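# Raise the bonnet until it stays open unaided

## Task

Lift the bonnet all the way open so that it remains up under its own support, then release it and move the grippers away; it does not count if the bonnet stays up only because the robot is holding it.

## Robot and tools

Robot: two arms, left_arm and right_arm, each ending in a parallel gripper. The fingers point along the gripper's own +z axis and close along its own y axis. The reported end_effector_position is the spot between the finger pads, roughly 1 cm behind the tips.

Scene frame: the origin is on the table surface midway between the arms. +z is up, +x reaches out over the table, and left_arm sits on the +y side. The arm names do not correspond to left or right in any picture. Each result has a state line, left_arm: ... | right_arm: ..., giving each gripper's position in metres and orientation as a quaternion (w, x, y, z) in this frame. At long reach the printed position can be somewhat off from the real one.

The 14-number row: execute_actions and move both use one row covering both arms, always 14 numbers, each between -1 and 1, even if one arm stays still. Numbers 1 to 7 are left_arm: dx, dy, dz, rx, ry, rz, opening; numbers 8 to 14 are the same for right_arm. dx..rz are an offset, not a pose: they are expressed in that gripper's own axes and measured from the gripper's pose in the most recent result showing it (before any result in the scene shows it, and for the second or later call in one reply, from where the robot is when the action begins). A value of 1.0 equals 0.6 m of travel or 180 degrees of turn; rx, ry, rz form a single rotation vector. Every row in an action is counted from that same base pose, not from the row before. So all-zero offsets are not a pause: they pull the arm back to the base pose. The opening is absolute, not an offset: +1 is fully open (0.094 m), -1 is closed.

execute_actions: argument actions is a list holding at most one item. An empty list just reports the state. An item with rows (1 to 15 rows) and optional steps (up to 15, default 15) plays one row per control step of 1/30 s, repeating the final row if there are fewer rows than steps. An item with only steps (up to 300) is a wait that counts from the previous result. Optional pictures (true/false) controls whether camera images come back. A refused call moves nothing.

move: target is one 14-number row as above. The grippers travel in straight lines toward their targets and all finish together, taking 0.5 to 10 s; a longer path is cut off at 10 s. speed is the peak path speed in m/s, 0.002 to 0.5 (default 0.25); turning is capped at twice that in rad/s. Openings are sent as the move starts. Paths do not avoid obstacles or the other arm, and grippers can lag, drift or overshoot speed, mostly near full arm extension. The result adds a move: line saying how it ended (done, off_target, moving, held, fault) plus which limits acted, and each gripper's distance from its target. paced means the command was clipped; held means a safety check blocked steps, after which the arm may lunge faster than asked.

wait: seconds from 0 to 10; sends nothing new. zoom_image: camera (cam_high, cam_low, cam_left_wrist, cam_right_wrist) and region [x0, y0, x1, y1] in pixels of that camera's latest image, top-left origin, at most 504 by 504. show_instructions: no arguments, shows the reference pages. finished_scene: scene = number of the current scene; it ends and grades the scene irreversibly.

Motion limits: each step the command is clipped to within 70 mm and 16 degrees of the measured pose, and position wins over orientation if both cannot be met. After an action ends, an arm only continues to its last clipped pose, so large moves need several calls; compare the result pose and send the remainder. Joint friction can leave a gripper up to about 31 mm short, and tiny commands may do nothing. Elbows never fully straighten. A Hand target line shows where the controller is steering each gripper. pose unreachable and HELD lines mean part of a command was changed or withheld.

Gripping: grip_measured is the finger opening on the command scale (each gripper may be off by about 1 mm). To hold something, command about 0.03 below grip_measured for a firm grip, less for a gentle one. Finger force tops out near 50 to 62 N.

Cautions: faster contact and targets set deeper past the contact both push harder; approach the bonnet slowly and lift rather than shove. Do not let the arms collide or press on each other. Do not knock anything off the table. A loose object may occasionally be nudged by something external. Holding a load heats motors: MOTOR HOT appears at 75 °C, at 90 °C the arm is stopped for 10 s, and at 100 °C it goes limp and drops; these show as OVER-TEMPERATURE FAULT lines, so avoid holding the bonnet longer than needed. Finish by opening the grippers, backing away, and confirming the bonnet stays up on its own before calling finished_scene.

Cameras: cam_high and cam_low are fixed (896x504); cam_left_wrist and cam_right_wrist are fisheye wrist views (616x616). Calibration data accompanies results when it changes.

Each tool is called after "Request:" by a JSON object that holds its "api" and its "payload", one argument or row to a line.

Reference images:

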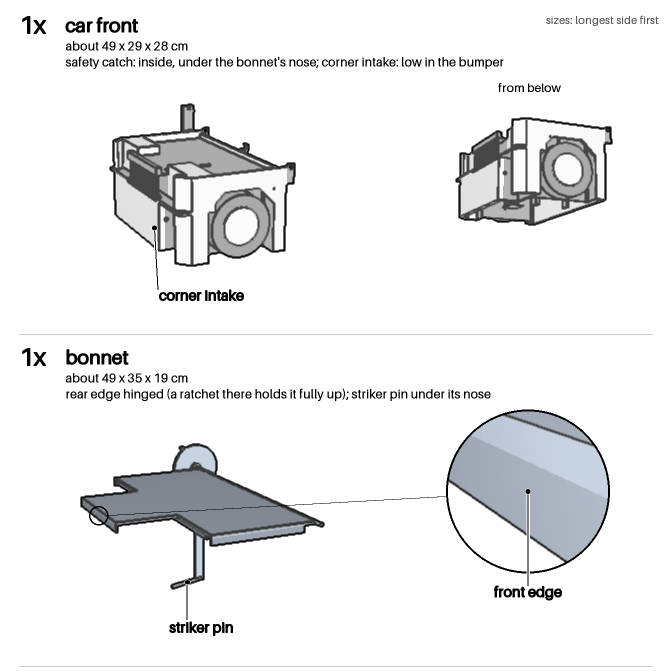

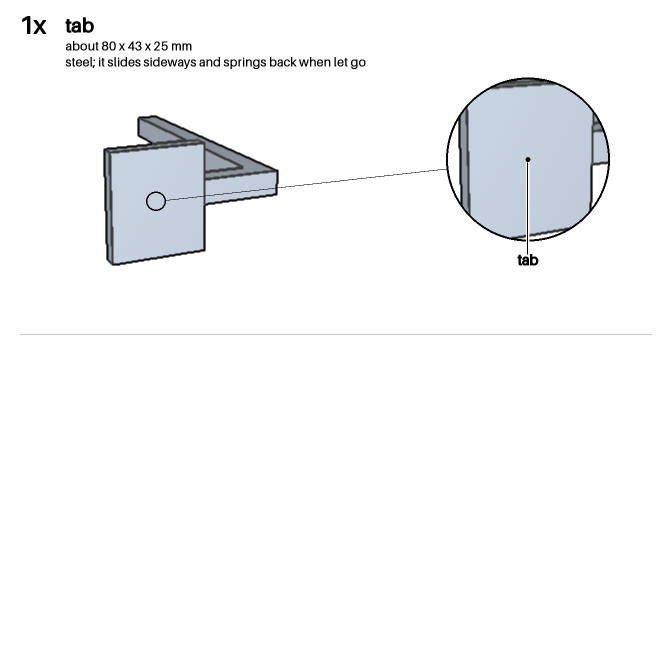

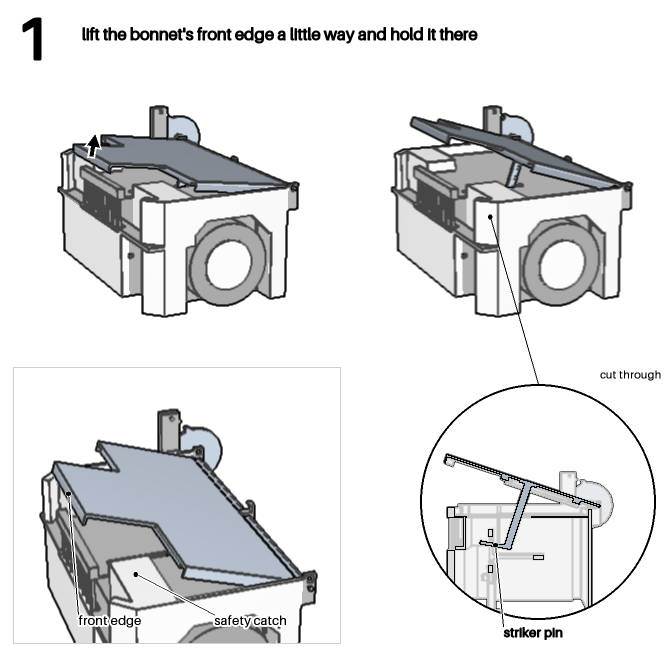

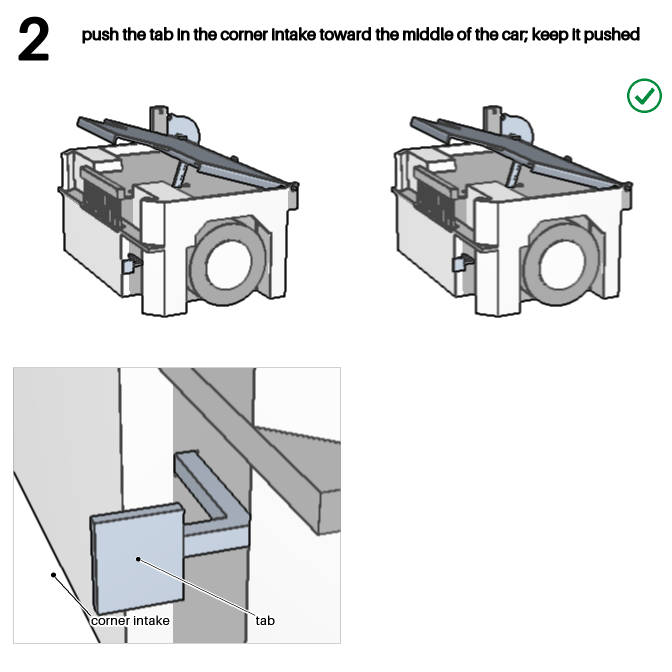

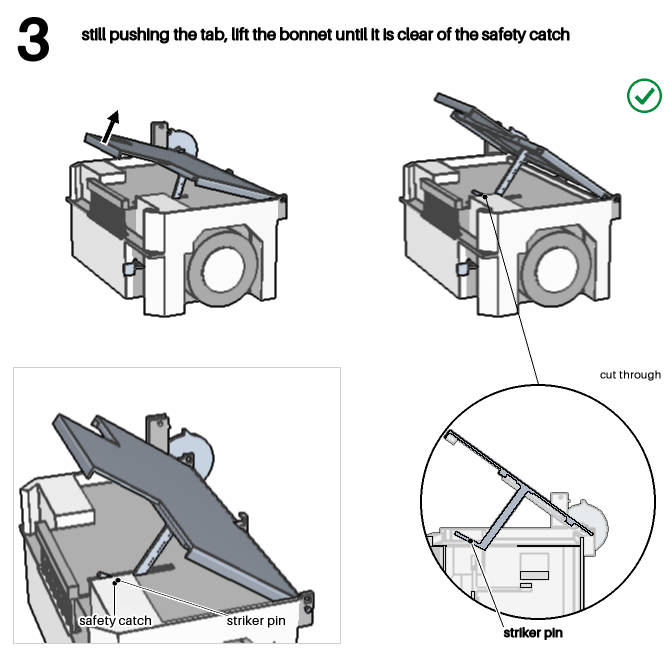

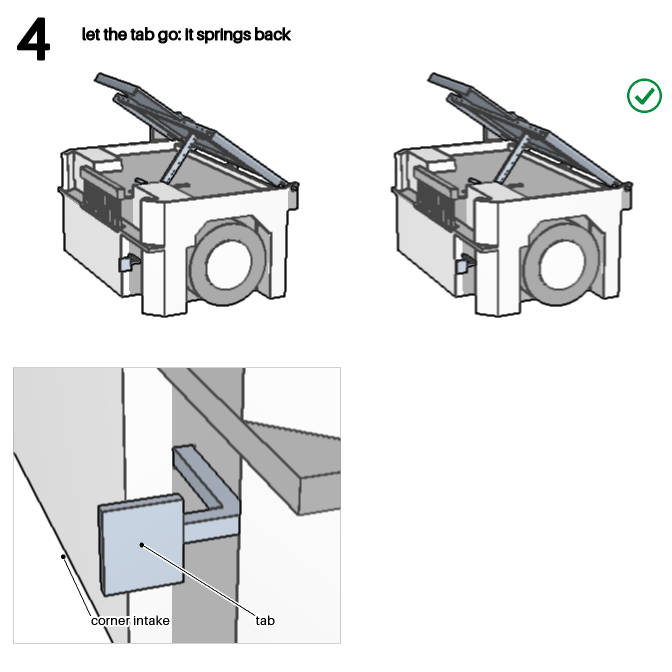

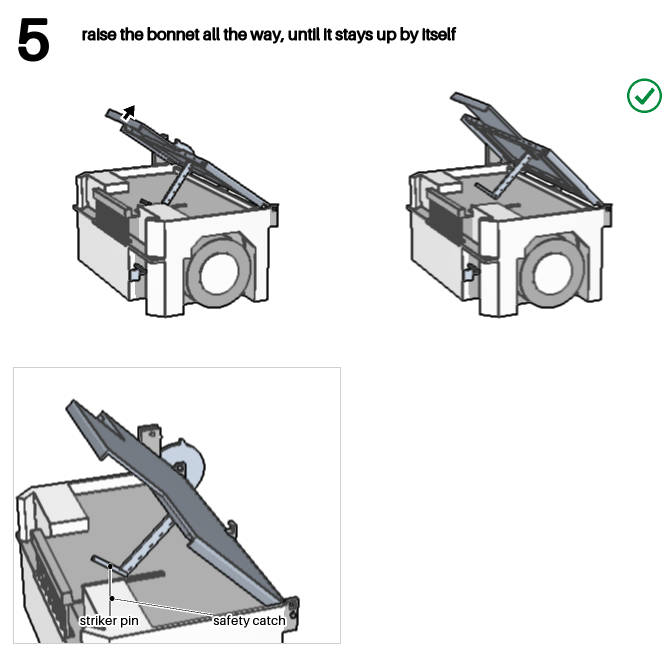

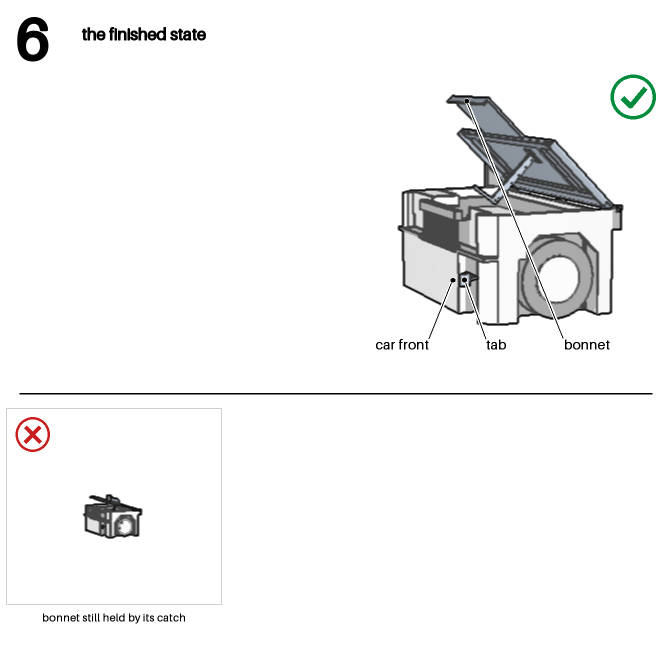

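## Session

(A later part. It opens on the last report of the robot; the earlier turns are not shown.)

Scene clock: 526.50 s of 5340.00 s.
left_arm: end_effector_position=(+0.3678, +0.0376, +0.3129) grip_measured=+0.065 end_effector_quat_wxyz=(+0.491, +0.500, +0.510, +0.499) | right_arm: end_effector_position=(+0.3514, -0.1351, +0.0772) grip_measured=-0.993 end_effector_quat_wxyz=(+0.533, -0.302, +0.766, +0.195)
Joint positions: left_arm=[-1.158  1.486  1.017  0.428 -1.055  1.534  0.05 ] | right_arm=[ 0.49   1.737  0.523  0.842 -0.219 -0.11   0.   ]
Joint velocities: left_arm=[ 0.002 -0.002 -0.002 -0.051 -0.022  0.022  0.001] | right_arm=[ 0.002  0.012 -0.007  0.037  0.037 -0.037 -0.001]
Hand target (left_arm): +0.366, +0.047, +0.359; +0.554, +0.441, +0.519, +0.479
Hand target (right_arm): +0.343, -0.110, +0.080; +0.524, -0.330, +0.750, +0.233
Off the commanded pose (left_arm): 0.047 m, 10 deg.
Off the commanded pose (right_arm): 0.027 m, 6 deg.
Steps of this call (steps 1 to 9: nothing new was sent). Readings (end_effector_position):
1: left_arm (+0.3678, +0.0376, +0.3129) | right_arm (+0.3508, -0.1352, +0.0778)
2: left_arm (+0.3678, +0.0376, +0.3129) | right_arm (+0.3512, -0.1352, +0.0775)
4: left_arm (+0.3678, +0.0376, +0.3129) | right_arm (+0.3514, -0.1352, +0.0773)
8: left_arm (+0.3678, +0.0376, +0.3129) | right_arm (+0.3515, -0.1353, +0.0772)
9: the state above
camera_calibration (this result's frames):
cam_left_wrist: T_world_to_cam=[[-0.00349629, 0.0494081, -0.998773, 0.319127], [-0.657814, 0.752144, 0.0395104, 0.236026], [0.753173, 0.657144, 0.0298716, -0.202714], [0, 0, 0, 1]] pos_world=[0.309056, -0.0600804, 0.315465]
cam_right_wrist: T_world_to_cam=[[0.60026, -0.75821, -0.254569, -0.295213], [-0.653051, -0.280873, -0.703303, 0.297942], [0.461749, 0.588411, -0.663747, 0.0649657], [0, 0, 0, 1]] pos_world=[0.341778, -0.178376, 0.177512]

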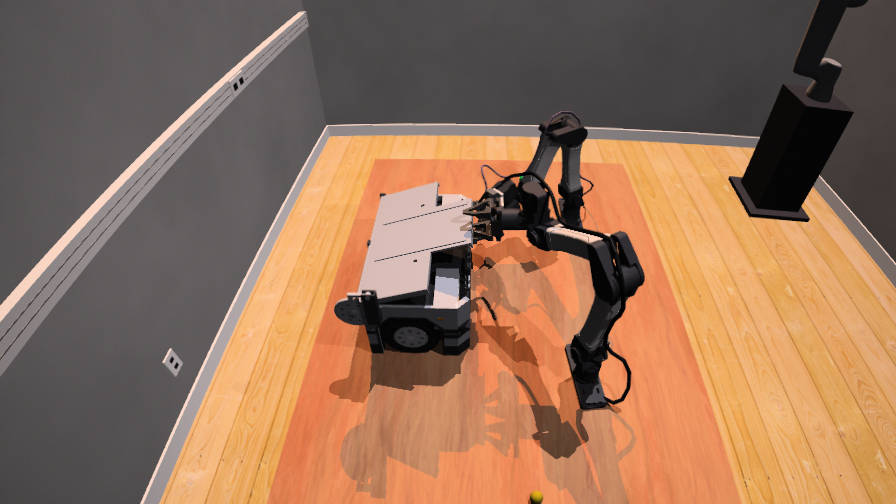

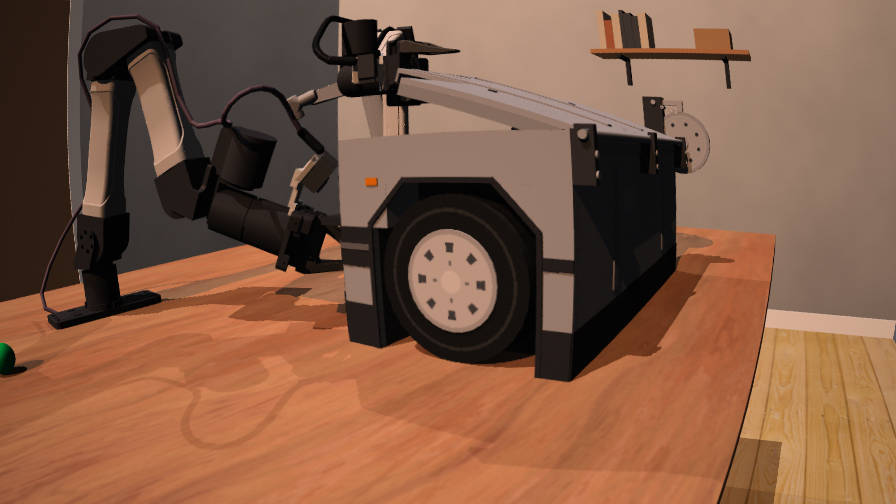

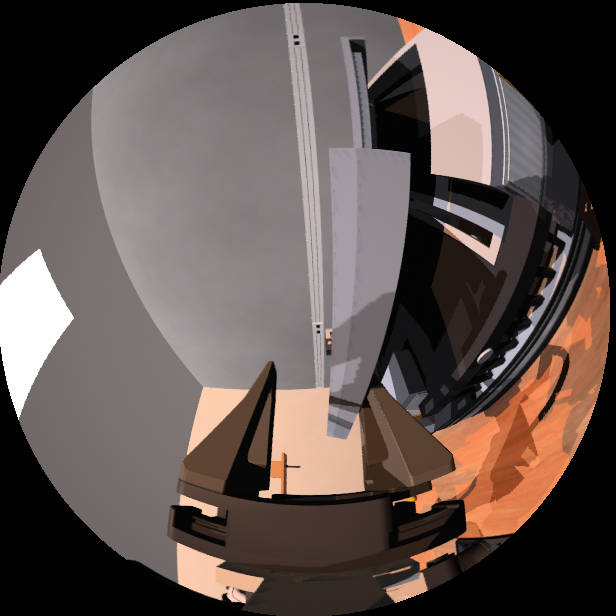

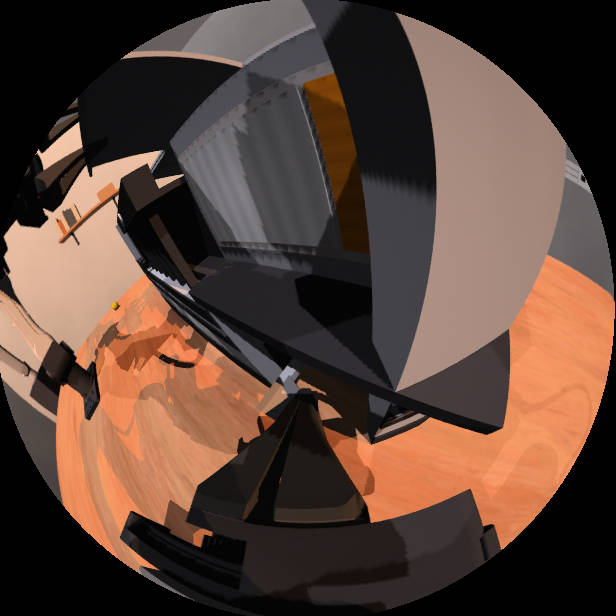

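Request:
{"api": "execute_actions", "payload": {
  "actions": [
    {"rows":[[0.012,0.083,0.0,-0.030,-0.006,-0.049,0.064,-0.012,0.042,0.015,-0.03,0,-0.011,-1],[0.012,0.088,0.001,-0.031,-0.006,-0.051,0.064,-0.013,0.043,0.014,-0.03,0,-0.011,-1],[0.012,0.093,0.002,-0.032,-0.006,-0.053,0.064,-0.014,0.044,0.013,-0.03,0,-0.011,-1],[0.012,0.098,0.003,-0.033,-0.006,-0.055,0.064,-0.015,0.045,0.012,-0.03,0,-0.011,-1],[0.012,0.103,0.004,-0.033,-0.006,-0.055,0.064,-0.016,0.046,0.011,-0.03,0,-0.011,-1],[0.012,0.108,0.006,-0.033,-0.006,-0.055,0.064,-0.017,0.046,0.010,-0.03,0,-0.011,-1],[0.012,0.113,0.008,-0.033,-0.006,-0.055,0.064,-0.018,0.046,0.009,-0.03,0,-0.011,-1],[0.012,0.118,0.010,-0.033,-0.006,-0.055,0.064,-0.018,0.046,0.009,-0.03,0,-0.011,-1],[0.012,0.123,0.012,-0.033,-0.006,-0.055,0.064,-0.018,0.046,0.009,-0.03,0,-0.011,-1],[0.012,0.128,0.014,-0.033,-0.006,-0.055,0.064,-0.018,0.046,0.009,-0.03,0,-0.011,-1],[0.012,0.133,0.016,-0.033,-0.006,-0.055,0.064,-0.018,0.046,0.009,-0.03,0,-0.011,-1],[0.012,0.138,0.018,-0.033,-0.006,-0.055,0.064,-0.018,0.046,0.009,-0.03,0,-0.011,-1],[0.012,0.143,0.020,-0.033,-0.006,-0.055,0.064,-0.018,0.046,0.009,-0.03,0,-0.011,-1],[0.012,0.148,0.022,-0.033,-0.006,-0.055,0.064,-0.018,0.046,0.009,-0.03,0,-0.011,-1],[0.012,0.150,0.024,-0.033,-0.006,-0.055,0.064,-0.018,0.046,0.009,-0.03,0,-0.011,-1]],"steps":15}
  ],
  "pictures": false
}}

Request:
{"api": "wait", "payload": {
  "seconds": 0.3
}}

Scene clock: 550.03 s of 5340.00 s.
left_arm: end_effector_position=(+0.3762, +0.0392, +0.3419) grip_measured=+0.065 end_effector_quat_wxyz=(+0.500, +0.493, +0.511, +0.496) | right_arm: end_effector_position=(+0.3500, -0.1359, +0.0746) grip_measured=-0.993 end_effector_quat_wxyz=(+0.529, -0.303, +0.772, +0.182)
Joint positions: left_arm=[-1.132  1.476  1.11   0.35  -1.022  1.534  0.05 ] | right_arm=[ 0.503  1.727  0.523  0.813 -0.186 -0.118  0.   ]
Joint velocities: left_arm=[ 0.115  0.017  0.408 -0.256  0.11  -0.066 -0.001] | right_arm=[-0.012 -0.022  0.002 -0.051  0.007 -0.037 -0.   ]
Hand target (left_arm): +0.377, +0.051, +0.401; +0.562, +0.432, +0.518, +0.479
Hand target (right_arm): +0.339, -0.110, +0.085; +0.523, -0.339, +0.750, +0.221
Off the commanded pose (left_arm): 0.061 m, 10 deg.
Off the commanded pose (right_arm): 0.031 m, 7 deg.
Steps of this call (steps 1 to 90: nothing new was sent; then 20.03 s passed at rest; steps 91 to 105: all 15 steps of this action). Readings (end_effector_position):
91: left_arm (+0.3678, +0.0376, +0.3129) | right_arm (+0.3514, -0.1353, +0.0767)
92: left_arm (+0.3678, +0.0376, +0.3129) | right_arm (+0.3514, -0.1353, +0.0764)
94: left_arm (+0.3678, +0.0379, +0.3137) | right_arm (+0.3513, -0.1352, +0.0758)
98: left_arm (+0.3686, +0.0378, +0.3160) | right_arm (+0.3506, -0.1354, +0.0749)
105: the state above

Scene clock: 550.33 s of 5340.00 s.
left_arm: end_effector_position=(+0.3797, +0.0396, +0.3511) grip_measured=+0.065 end_effector_quat_wxyz=(+0.505, +0.490, +0.511, +0.493) | right_arm: end_effector_position=(+0.3500, -0.1359, +0.0745) grip_measured=-0.993 end_effector_quat_wxyz=(+0.529, -0.303, +0.772, +0.182)
Joint positions: left_arm=[-1.121  1.476  1.139  0.333 -1.006  1.534  0.05 ] | right_arm=[ 0.503  1.726  0.523  0.812 -0.186 -0.119  0.   ]
Joint velocities: left_arm=[-0.012 -0.007 -0.007  0.037  0.022 -0.037  0.   ] | right_arm=[-0.007  0.012  0.007 -0.051 -0.11  -0.007  0.   ]
Hand target (left_arm): +0.377, +0.051, +0.401; +0.562, +0.432, +0.518, +0.479
Hand target (right_arm): +0.339, -0.110, +0.085; +0.523, -0.339, +0.750, +0.221
Off the commanded pose (left_arm): 0.052 m, 9 deg.
Off the commanded pose (right_arm): 0.031 m, 7 deg.
Steps of this call (steps 1 to 9: nothing new was sent). Readings (end_effector_position):
1: left_arm (+0.3776, +0.0394, +0.3459) | right_arm (+0.3500, -0.1359, +0.0745)
2: left_arm (+0.3787, +0.0396, +0.3491) | right_arm (+0.3500, -0.1359, +0.0745)
4: left_arm (+0.3796, +0.0397, +0.3512) | right_arm (+0.3500, -0.1359, +0.0745)
8: left_arm (+0.3797, +0.0396, +0.3511) | right_arm (+0.3500, -0.1359, +0.0745)
9: the state above
camera_calibration (this result's frames):
cam_left_wrist: T_world_to_cam=[[0.0149925, 0.0179966, -0.999726, 0.351731], [-0.650426, 0.75956, 0.00391907, 0.250278], [0.759422, 0.650189, 0.0230931, -0.213791], [0, 0, 0, 1]] pos_world=[0.319872, -0.0574264, 0.355591]
cam_right_wrist: T_world_to_cam=[[0.588269, -0.7728, -0.238159, -0.294603], [-0.66076, -0.289573, -0.692491, 0.295621], [0.466193, 0.564737, -0.680982, 0.0608597], [0, 0, 0, 1]] pos_world=[0.340268, -0.176435, 0.175997]

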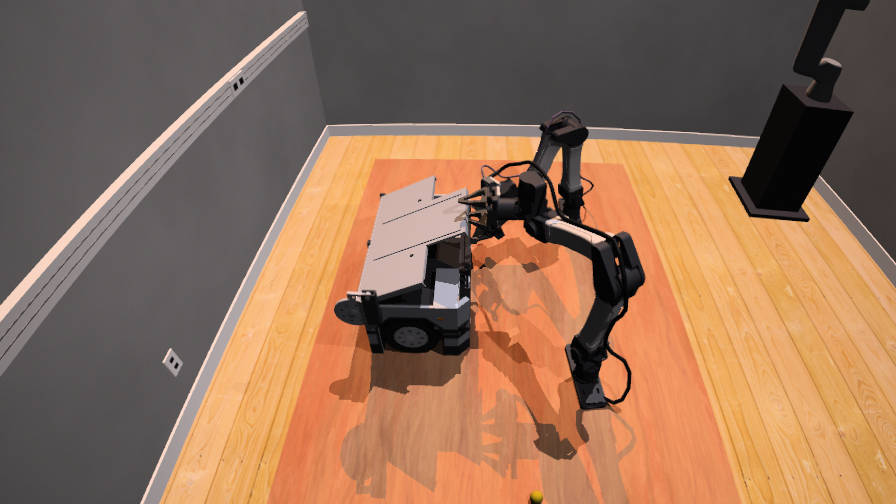

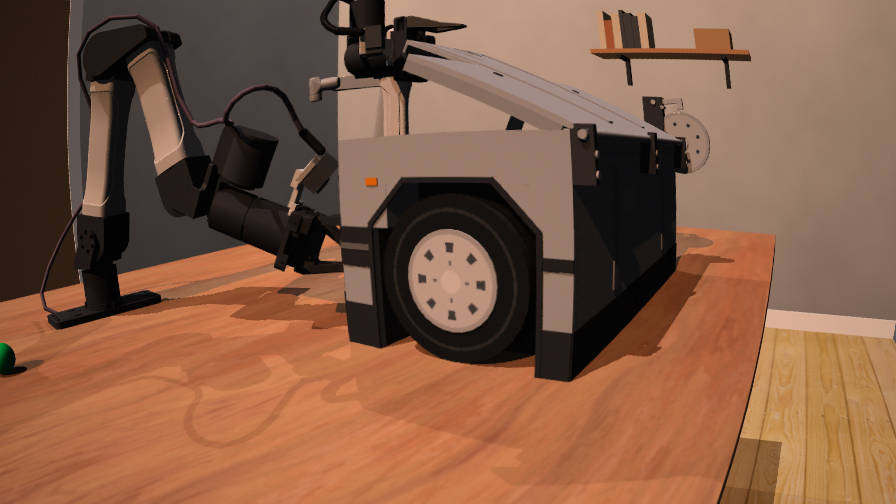

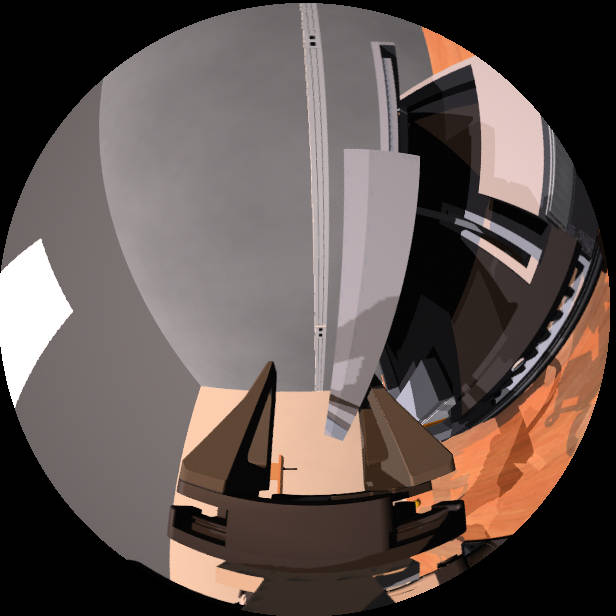

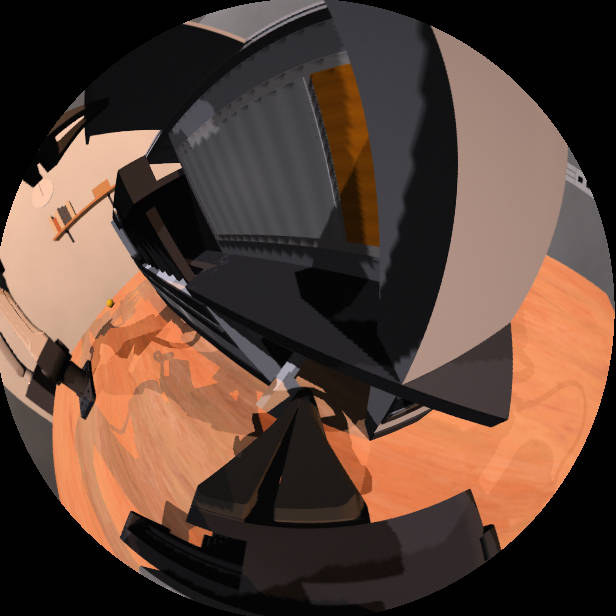

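Request:
{"api": "execute_actions", "payload": {
  "actions": [
    {"rows":[[0.012,0.087,0.0,-0.028,-0.004,-0.045,0.064,-0.0235,0.044,0.0065,-0.035,-0.008,-0.008,-1],[0.012,0.092,0.002,-0.028,-0.004,-0.045,0.064,-0.0235,0.044,0.0065,-0.035,-0.008,-0.008,-1],[0.012,0.097,0.004,-0.028,-0.004,-0.045,0.064,-0.0235,0.044,0.0065,-0.035,-0.008,-0.008,-1],[0.011,0.102,0.007,-0.028,-0.004,-0.045,0.064,-0.0235,0.044,0.0065,-0.035,-0.008,-0.008,-1],[0.011,0.107,0.010,-0.028,-0.004,-0.045,0.064,-0.0235,0.044,0.0065,-0.035,-0.008,-0.008,-1],[0.011,0.112,0.013,-0.028,-0.004,-0.045,0.064,-0.0235,0.044,0.0065,-0.035,-0.008,-0.008,-1],[0.010,0.117,0.016,-0.028,-0.004,-0.045,0.064,-0.0235,0.044,0.0065,-0.035,-0.008,-0.008,-1],[0.010,0.122,0.019,-0.028,-0.004,-0.045,0.064,-0.0235,0.044,0.0065,-0.035,-0.008,-0.008,-1],[0.010,0.127,0.022,-0.028,-0.004,-0.045,0.064,-0.0235,0.044,0.0065,-0.035,-0.008,-0.008,-1],[0.010,0.132,0.025,-0.028,-0.004,-0.045,0.064,-0.0235,0.044,0.0065,-0.035,-0.008,-0.008,-1],[0.010,0.137,0.028,-0.028,-0.004,-0.045,0.064,-0.0235,0.044,0.0065,-0.035,-0.008,-0.008,-1],[0.010,0.142,0.031,-0.028,-0.004,-0.045,0.064,-0.0235,0.044,0.0065,-0.035,-0.008,-0.008,-1],[0.010,0.147,0.034,-0.028,-0.004,-0.045,0.064,-0.0235,0.044,0.0065,-0.035,-0.008,-0.008,-1],[0.010,0.152,0.037,-0.028,-0.004,-0.045,0.064,-0.0235,0.044,0.0065,-0.035,-0.008,-0.008,-1],[0.010,0.155,0.040,-0.028,-0.004,-0.045,0.064,-0.0235,0.044,0.0065,-0.035,-0.008,-0.008,-1]],"steps":15}
  ],
  "pictures": false
}}

Request:
{"api": "wait", "payload": {
  "seconds": 0.3
}}

Scene clock: 573.17 s of 5340.00 s.
left_arm: end_effector_position=(+0.3958, +0.0408, +0.3869) grip_measured=+0.065 end_effector_quat_wxyz=(+0.509, +0.498, +0.507, +0.485) | right_arm: end_effector_position=(+0.3500, -0.1359, +0.0745) grip_measured=-0.993 end_effector_quat_wxyz=(+0.529, -0.303, +0.772, +0.182)
Joint positions: left_arm=[-1.07   1.491  1.304  0.17  -0.931  1.524  0.05 ] | right_arm=[ 0.503  1.726  0.523  0.812 -0.186 -0.119  0.   ]
Joint velocities: left_arm=[ 0.125  0.11   0.481 -0.359  0.168 -0.051 -0.001] | right_arm=[ 0.007 -0.012 -0.007 -0.037 -0.081 -0.007  0.001]
Hand target (left_arm): +0.397, +0.053, +0.441; +0.564, +0.433, +0.517, +0.476
Hand target (right_arm): +0.338, -0.111, +0.085; +0.524, -0.338, +0.750, +0.221
Off the commanded pose (left_arm): 0.058 m, 10 deg.
Off the commanded pose (right_arm): 0.030 m, 7 deg.
Steps of this call (steps 1 to 90: nothing new was sent; then 19.33 s passed at rest; steps 91 to 105: all 15 steps of this action). Readings (end_effector_position):
91: left_arm (+0.3797, +0.0395, +0.3509) | right_arm (+0.3500, -0.1359, +0.0745)
92: left_arm (+0.3797, +0.0394, +0.3510) | right_arm (+0.3500, -0.1359, +0.0745)
94: left_arm (+0.3801, +0.0393, +0.3518) | right_arm (+0.3500, -0.1359, +0.0745)
98: left_arm (+0.3836, +0.0397, +0.3613) | right_arm (+0.3500, -0.1359, +0.0745)
105: the state above

Scene clock: 573.47 s of 5340.00 s.
left_arm: end_effector_position=(+0.3991, +0.0409, +0.3925) grip_measured=+0.065 end_effector_quat_wxyz=(+0.509, +0.501, +0.506, +0.483) | right_arm: end_effector_position=(+0.3500, -0.1359, +0.0745) grip_measured=-0.993 end_effector_quat_wxyz=(+0.529, -0.303, +0.772, +0.182)
Joint positions: left_arm=[-1.06   1.497  1.335  0.139 -0.916  1.521  0.05 ] | right_arm=[ 0.503  1.726  0.523  0.812 -0.186 -0.119  0.   ]
Joint velocities: left_arm=[-0.012  0.002 -0.002 -0.066  0.022 -0.022 -0.   ] | right_arm=[ 0.002  0.002 -0.007  0.022  0.051 -0.007 -0.001]
Hand target (left_arm): +0.397, +0.053, +0.441; +0.564, +0.433, +0.517, +0.476
Hand target (right_arm): +0.338, -0.111, +0.085; +0.524, -0.338, +0.750, +0.221
Off the commanded pose (left_arm): 0.052 m, 10 deg.
Off the commanded pose (right_arm): 0.030 m, 7 deg.
Steps of this call (steps 1 to 9: nothing new was sent). Readings (end_effector_position):
1: left_arm (+0.3974, +0.0409, +0.3899) | right_arm (+0.3500, -0.1359, +0.0745)
2: left_arm (+0.3985, +0.0410, +0.3919) | right_arm (+0.3500, -0.1359, +0.0745)
4: left_arm (+0.3990, +0.0409, +0.3926) | right_arm (+0.3500, -0.1359, +0.0745)
8: left_arm (+0.3991, +0.0409, +0.3924) | right_arm (+0.3500, -0.1359, +0.0745)
9: the state above
camera_calibration (this result's frames):
cam_left_wrist: T_world_to_cam=[[0.00409028, 0.0191272, -0.999809, 0.397176], [-0.627829, 0.778254, 0.0123202, 0.248663], [0.778341, 0.627658, 0.0151919, -0.233844], [0, 0, 0, 1]] pos_world=[0.336504, -0.0543456, 0.397589]
cam_right_wrist: T_world_to_cam=[[0.588434, -0.77278, -0.237816, -0.294684], [-0.66056, -0.289854, -0.692565, 0.295518], [0.466268, 0.56462, -0.681027, 0.0608207], [0, 0, 0, 1]] pos_world=[0.340251, -0.176409, 0.176005]

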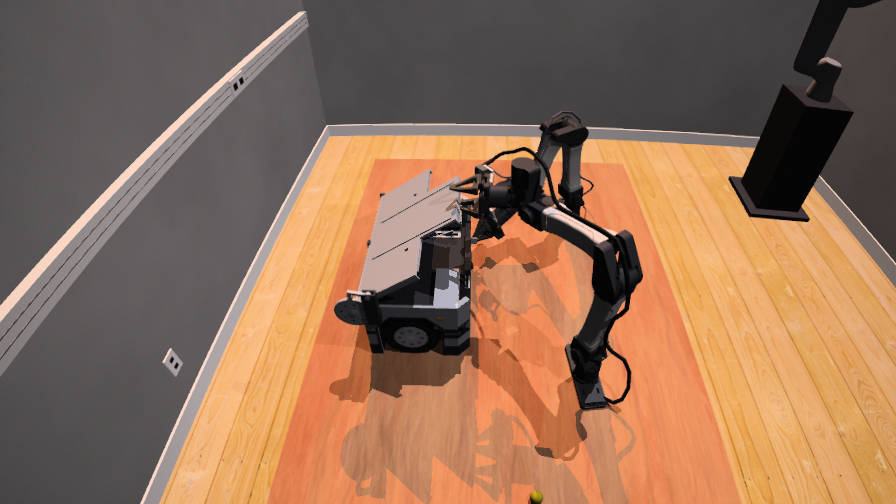

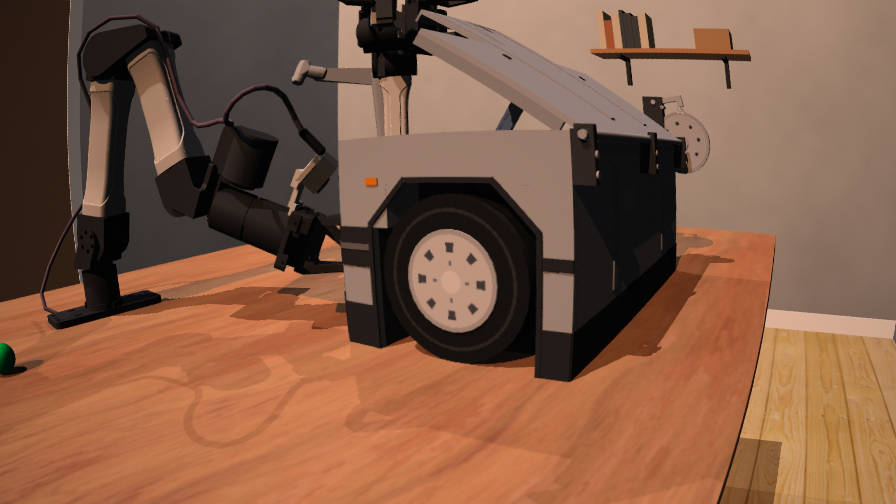

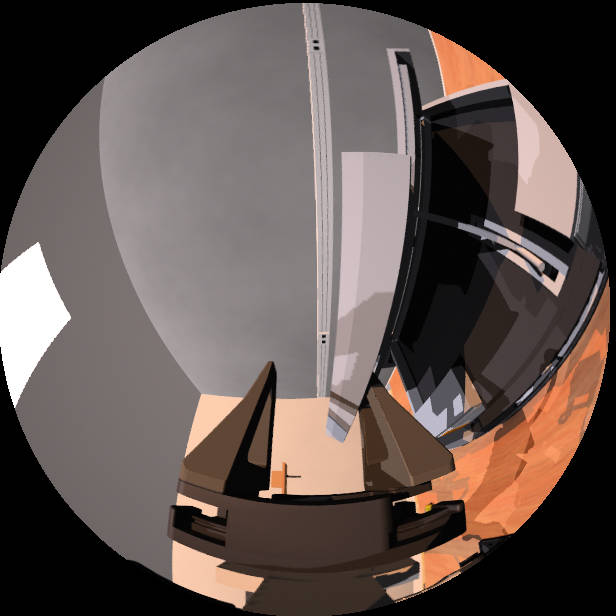

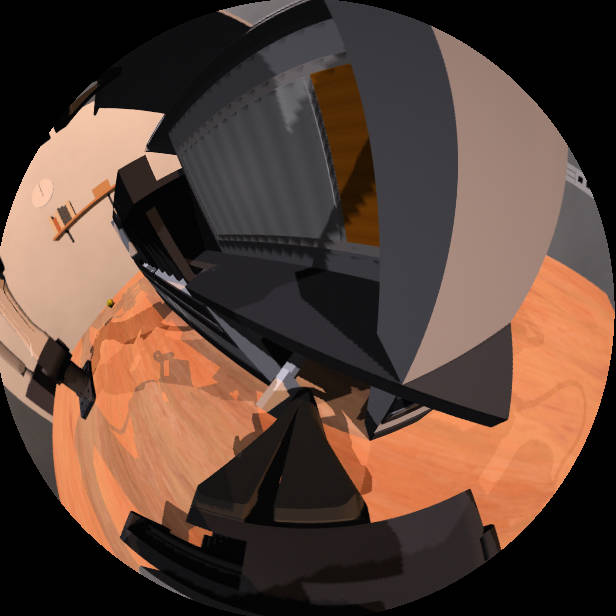

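Request:
{"api": "zoom_image", "payload": {
  "camera": "cam_left_wrist",
  "region": [300, 300, 470, 480]
}}

Region (300, 300, 470, 480) of cam_left_wrist's 616x616 image, scaled by 2.800, with more detail than that image has.

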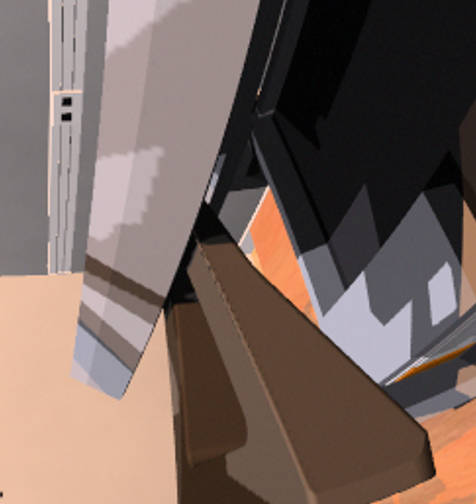

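Request:
{"api": "execute_actions", "payload": {
  "actions": [
    {"rows":[[0.014,0.085,0.0,-0.034,0.004,-0.045,0.064,-0.0235,0.043,0.006,-0.035,-0.008,-0.008,-1],[0.013,0.089,0.004,-0.034,0.004,-0.045,0.064,-0.0235,0.043,0.006,-0.035,-0.008,-0.008,-1],[0.012,0.093,0.008,-0.034,0.004,-0.045,0.064,-0.0235,0.043,0.006,-0.035,-0.008,-0.008,-1],[0.011,0.097,0.012,-0.034,0.004,-0.045,0.064,-0.0235,0.043,0.006,-0.035,-0.008,-0.008,-1],[0.010,0.101,0.016,-0.034,0.004,-0.045,0.064,-0.0235,0.043,0.006,-0.035,-0.008,-0.008,-1],[0.010,0.105,0.020,-0.034,0.004,-0.045,0.064,-0.0235,0.043,0.006,-0.035,-0.008,-0.008,-1],[0.010,0.109,0.024,-0.034,0.004,-0.045,0.064,-0.0235,0.043,0.006,-0.035,-0.008,-0.008,-1],[0.010,0.113,0.028,-0.034,0.004,-0.045,0.064,-0.0235,0.043,0.006,-0.035,-0.008,-0.008,-1],[0.010,0.117,0.032,-0.034,0.004,-0.045,0.064,-0.0235,0.043,0.006,-0.035,-0.008,-0.008,-1],[0.010,0.121,0.036,-0.034,0.004,-0.045,0.064,-0.0235,0.043,0.006,-0.035,-0.008,-0.008,-1],[0.010,0.125,0.040,-0.034,0.004,-0.045,0.064,-0.0235,0.043,0.006,-0.035,-0.008,-0.008,-1],[0.010,0.129,0.044,-0.034,0.004,-0.045,0.064,-0.0235,0.043,0.006,-0.035,-0.008,-0.008,-1],[0.010,0.133,0.048,-0.034,0.004,-0.045,0.064,-0.0235,0.043,0.006,-0.035,-0.008,-0.008,-1],[0.010,0.137,0.052,-0.034,0.004,-0.045,0.064,-0.0235,0.043,0.006,-0.035,-0.008,-0.008,-1],[0.010,0.140,0.055,-0.034,0.004,-0.045,0.064,-0.0235,0.043,0.006,-0.035,-0.008,-0.008,-1]],"steps":15}
  ],
  "pictures": false
}}

Request:
{"api": "wait", "payload": {
  "seconds": 0.3
}}

Scene clock: 593.63 s of 5340.00 s.
left_arm: end_effector_position=(+0.4214, +0.0423, +0.4233) grip_measured=+0.065 end_effector_quat_wxyz=(+0.510, +0.495, +0.510, +0.484) | right_arm: end_effector_position=(+0.3500, -0.1359, +0.0745) grip_measured=-0.993 end_effector_quat_wxyz=(+0.529, -0.303, +0.772, +0.182)
Joint positions: left_arm=[-1.007  1.565  1.52   0.028 -0.873  1.517  0.05 ] | right_arm=[ 0.503  1.726  0.523  0.812 -0.186 -0.12   0.   ]
Joint velocities: left_arm=[ 0.154  0.232  0.53  -0.242  0.066 -0.037 -0.001] | right_arm=[-0.002 -0.002 -0.012 -0.051  0.022 -0.066  0.   ]
Hand target (left_arm): +0.425, +0.053, +0.473; +0.565, +0.433, +0.515, +0.477
Hand target (right_arm): +0.338, -0.112, +0.085; +0.524, -0.338, +0.750, +0.221
Off the commanded pose (left_arm): 0.054 m, 10 deg.
Off the commanded pose (right_arm): 0.030 m, 7 deg.
Steps of this call (steps 1 to 90: nothing new was sent; then 16.67 s passed at rest; steps 91 to 105: all 15 steps of this action). Readings (end_effector_position):
91: left_arm (+0.3990, +0.0408, +0.3923) | right_arm (+0.3500, -0.1359, +0.0745)
92: left_arm (+0.3991, +0.0409, +0.3926) | right_arm (+0.3500, -0.1359, +0.0745)
94: left_arm (+0.3997, +0.0406, +0.3934) | right_arm (+0.3500, -0.1359, +0.0745)
98: left_arm (+0.4055, +0.0412, +0.4021) | right_arm (+0.3500, -0.1359, +0.0745)
105: the state above

Scene clock: 593.93 s of 5340.00 s.
left_arm: end_effector_position=(+0.4260, +0.0427, +0.4289) grip_measured=+0.065 end_effector_quat_wxyz=(+0.512, +0.495, +0.510, +0.483) | right_arm: end_effector_position=(+0.3500, -0.1359, +0.0745) grip_measured=-0.993 end_effector_quat_wxyz=(+0.529, -0.303, +0.772, +0.182)
Joint positions: left_arm=[-0.995  1.577  1.553  0.01  -0.858  1.515  0.05 ] | right_arm=[ 0.503  1.726  0.523  0.812 -0.186 -0.12   0.   ]
Joint velocities: left_arm=[-0.007 -0.012 -0.022  0.007 -0.007 -0.066  0.   ] | right_arm=[-0.017 -0.007  0.007 -0.051 -0.007 -0.022 -0.   ]
Hand target (left_arm): +0.425, +0.053, +0.473; +0.565, +0.433, +0.515, +0.477
Hand target (right_arm): +0.338, -0.112, +0.085; +0.524, -0.338, +0.750, +0.221
Off the commanded pose (left_arm): 0.048 m, 9 deg.
Off the commanded pose (right_arm): 0.030 m, 7 deg.
Steps of this call (steps 1 to 9: nothing new was sent). Readings (end_effector_position):
1: left_arm (+0.4235, +0.0426, +0.4262) | right_arm (+0.3500, -0.1359, +0.0745)
2: left_arm (+0.4252, +0.0428, +0.4278) | right_arm (+0.3500, -0.1359, +0.0745)
4: left_arm (+0.4260, +0.0428, +0.4290) | right_arm (+0.3500, -0.1359, +0.0745)
8: left_arm (+0.4260, +0.0427, +0.4288) | right_arm (+0.3500, -0.1359, +0.0745)
9: the state above
camera_calibration (this result's frames):
cam_left_wrist: T_world_to_cam=[[0.0082492, 0.00618527, -0.999947, 0.432204], [-0.632651, 0.774437, -0.000428782, 0.271444], [0.774393, 0.63262, 0.0103016, -0.252953], [0, 0, 0, 1]] pos_world=[0.364049, -0.0528665, 0.434903]
cam_right_wrist: T_world_to_cam=[[0.588764, -0.772739, -0.23713, -0.294845], [-0.660159, -0.290415, -0.692711, 0.295312], [0.466419, 0.564387, -0.681117, 0.0607429], [0, 0, 0, 1]] pos_world=[0.340216, -0.176358, 0.176023]

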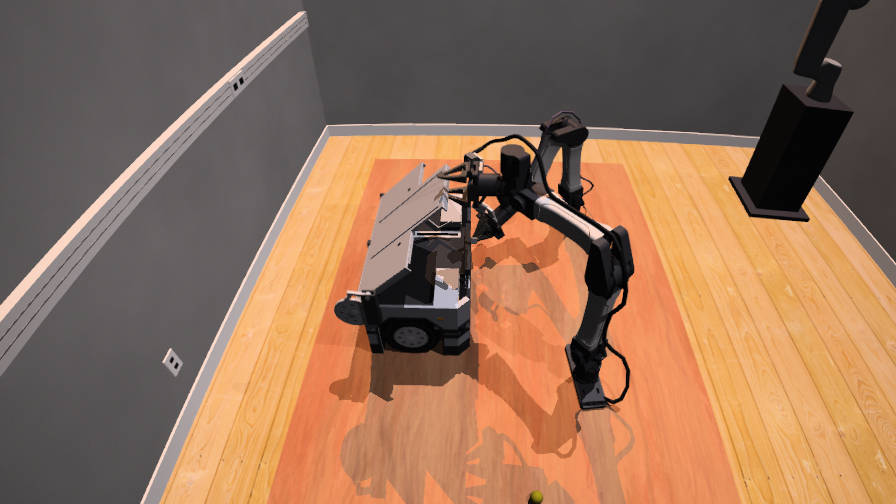

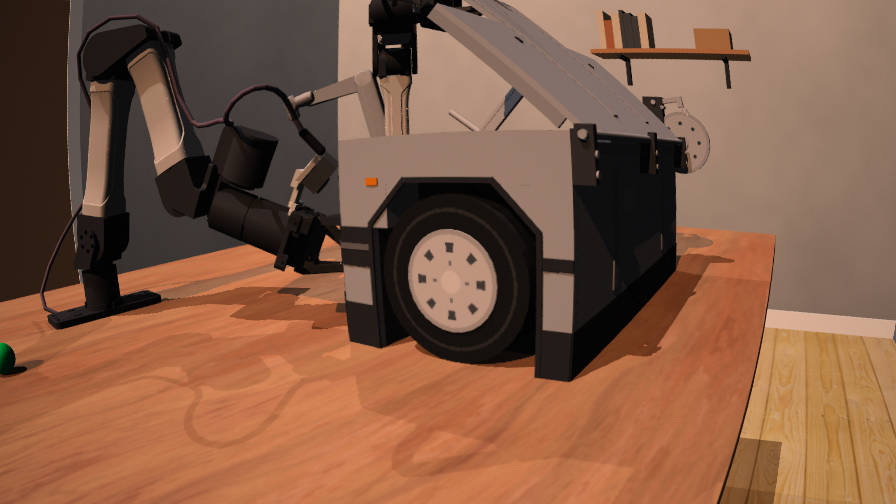

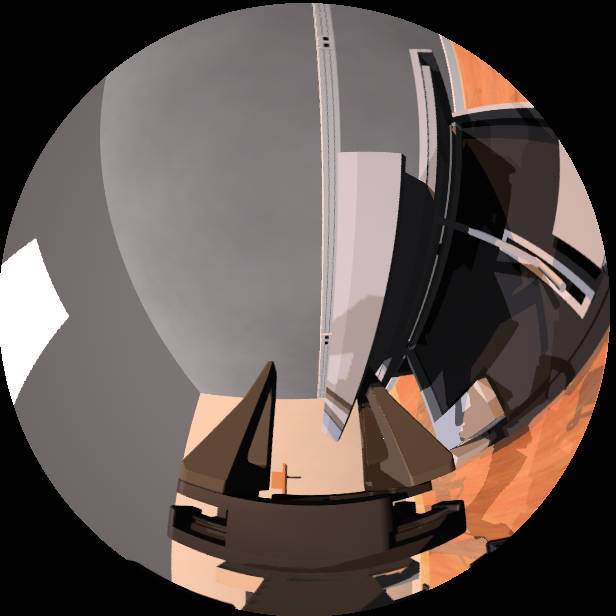

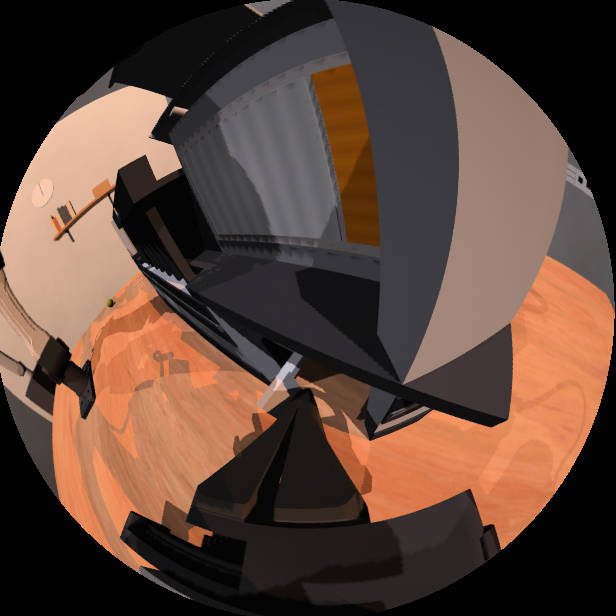

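Request:
{"api": "zoom_image", "payload": {
  "camera": "cam_low",
  "region": [620, 70, 740, 190]
}}

Request:
{"api": "zoom_image", "payload": {
  "camera": "cam_high",
  "region": [325, 270, 405, 340]
}}

Region (620, 70, 740, 190) of cam_low's 896x504 image, scaled by 4.200, with more detail than that image has.

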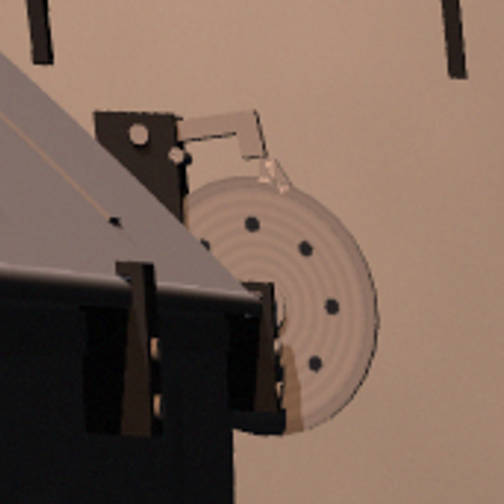

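Region (325, 270, 405, 340) of cam_high's 896x504 image, scaled by 6.300, with more detail than that image has; it fills the top 441 rows of this view, and the rest is white.

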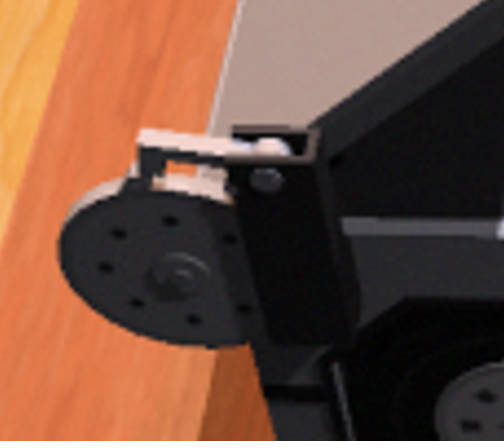

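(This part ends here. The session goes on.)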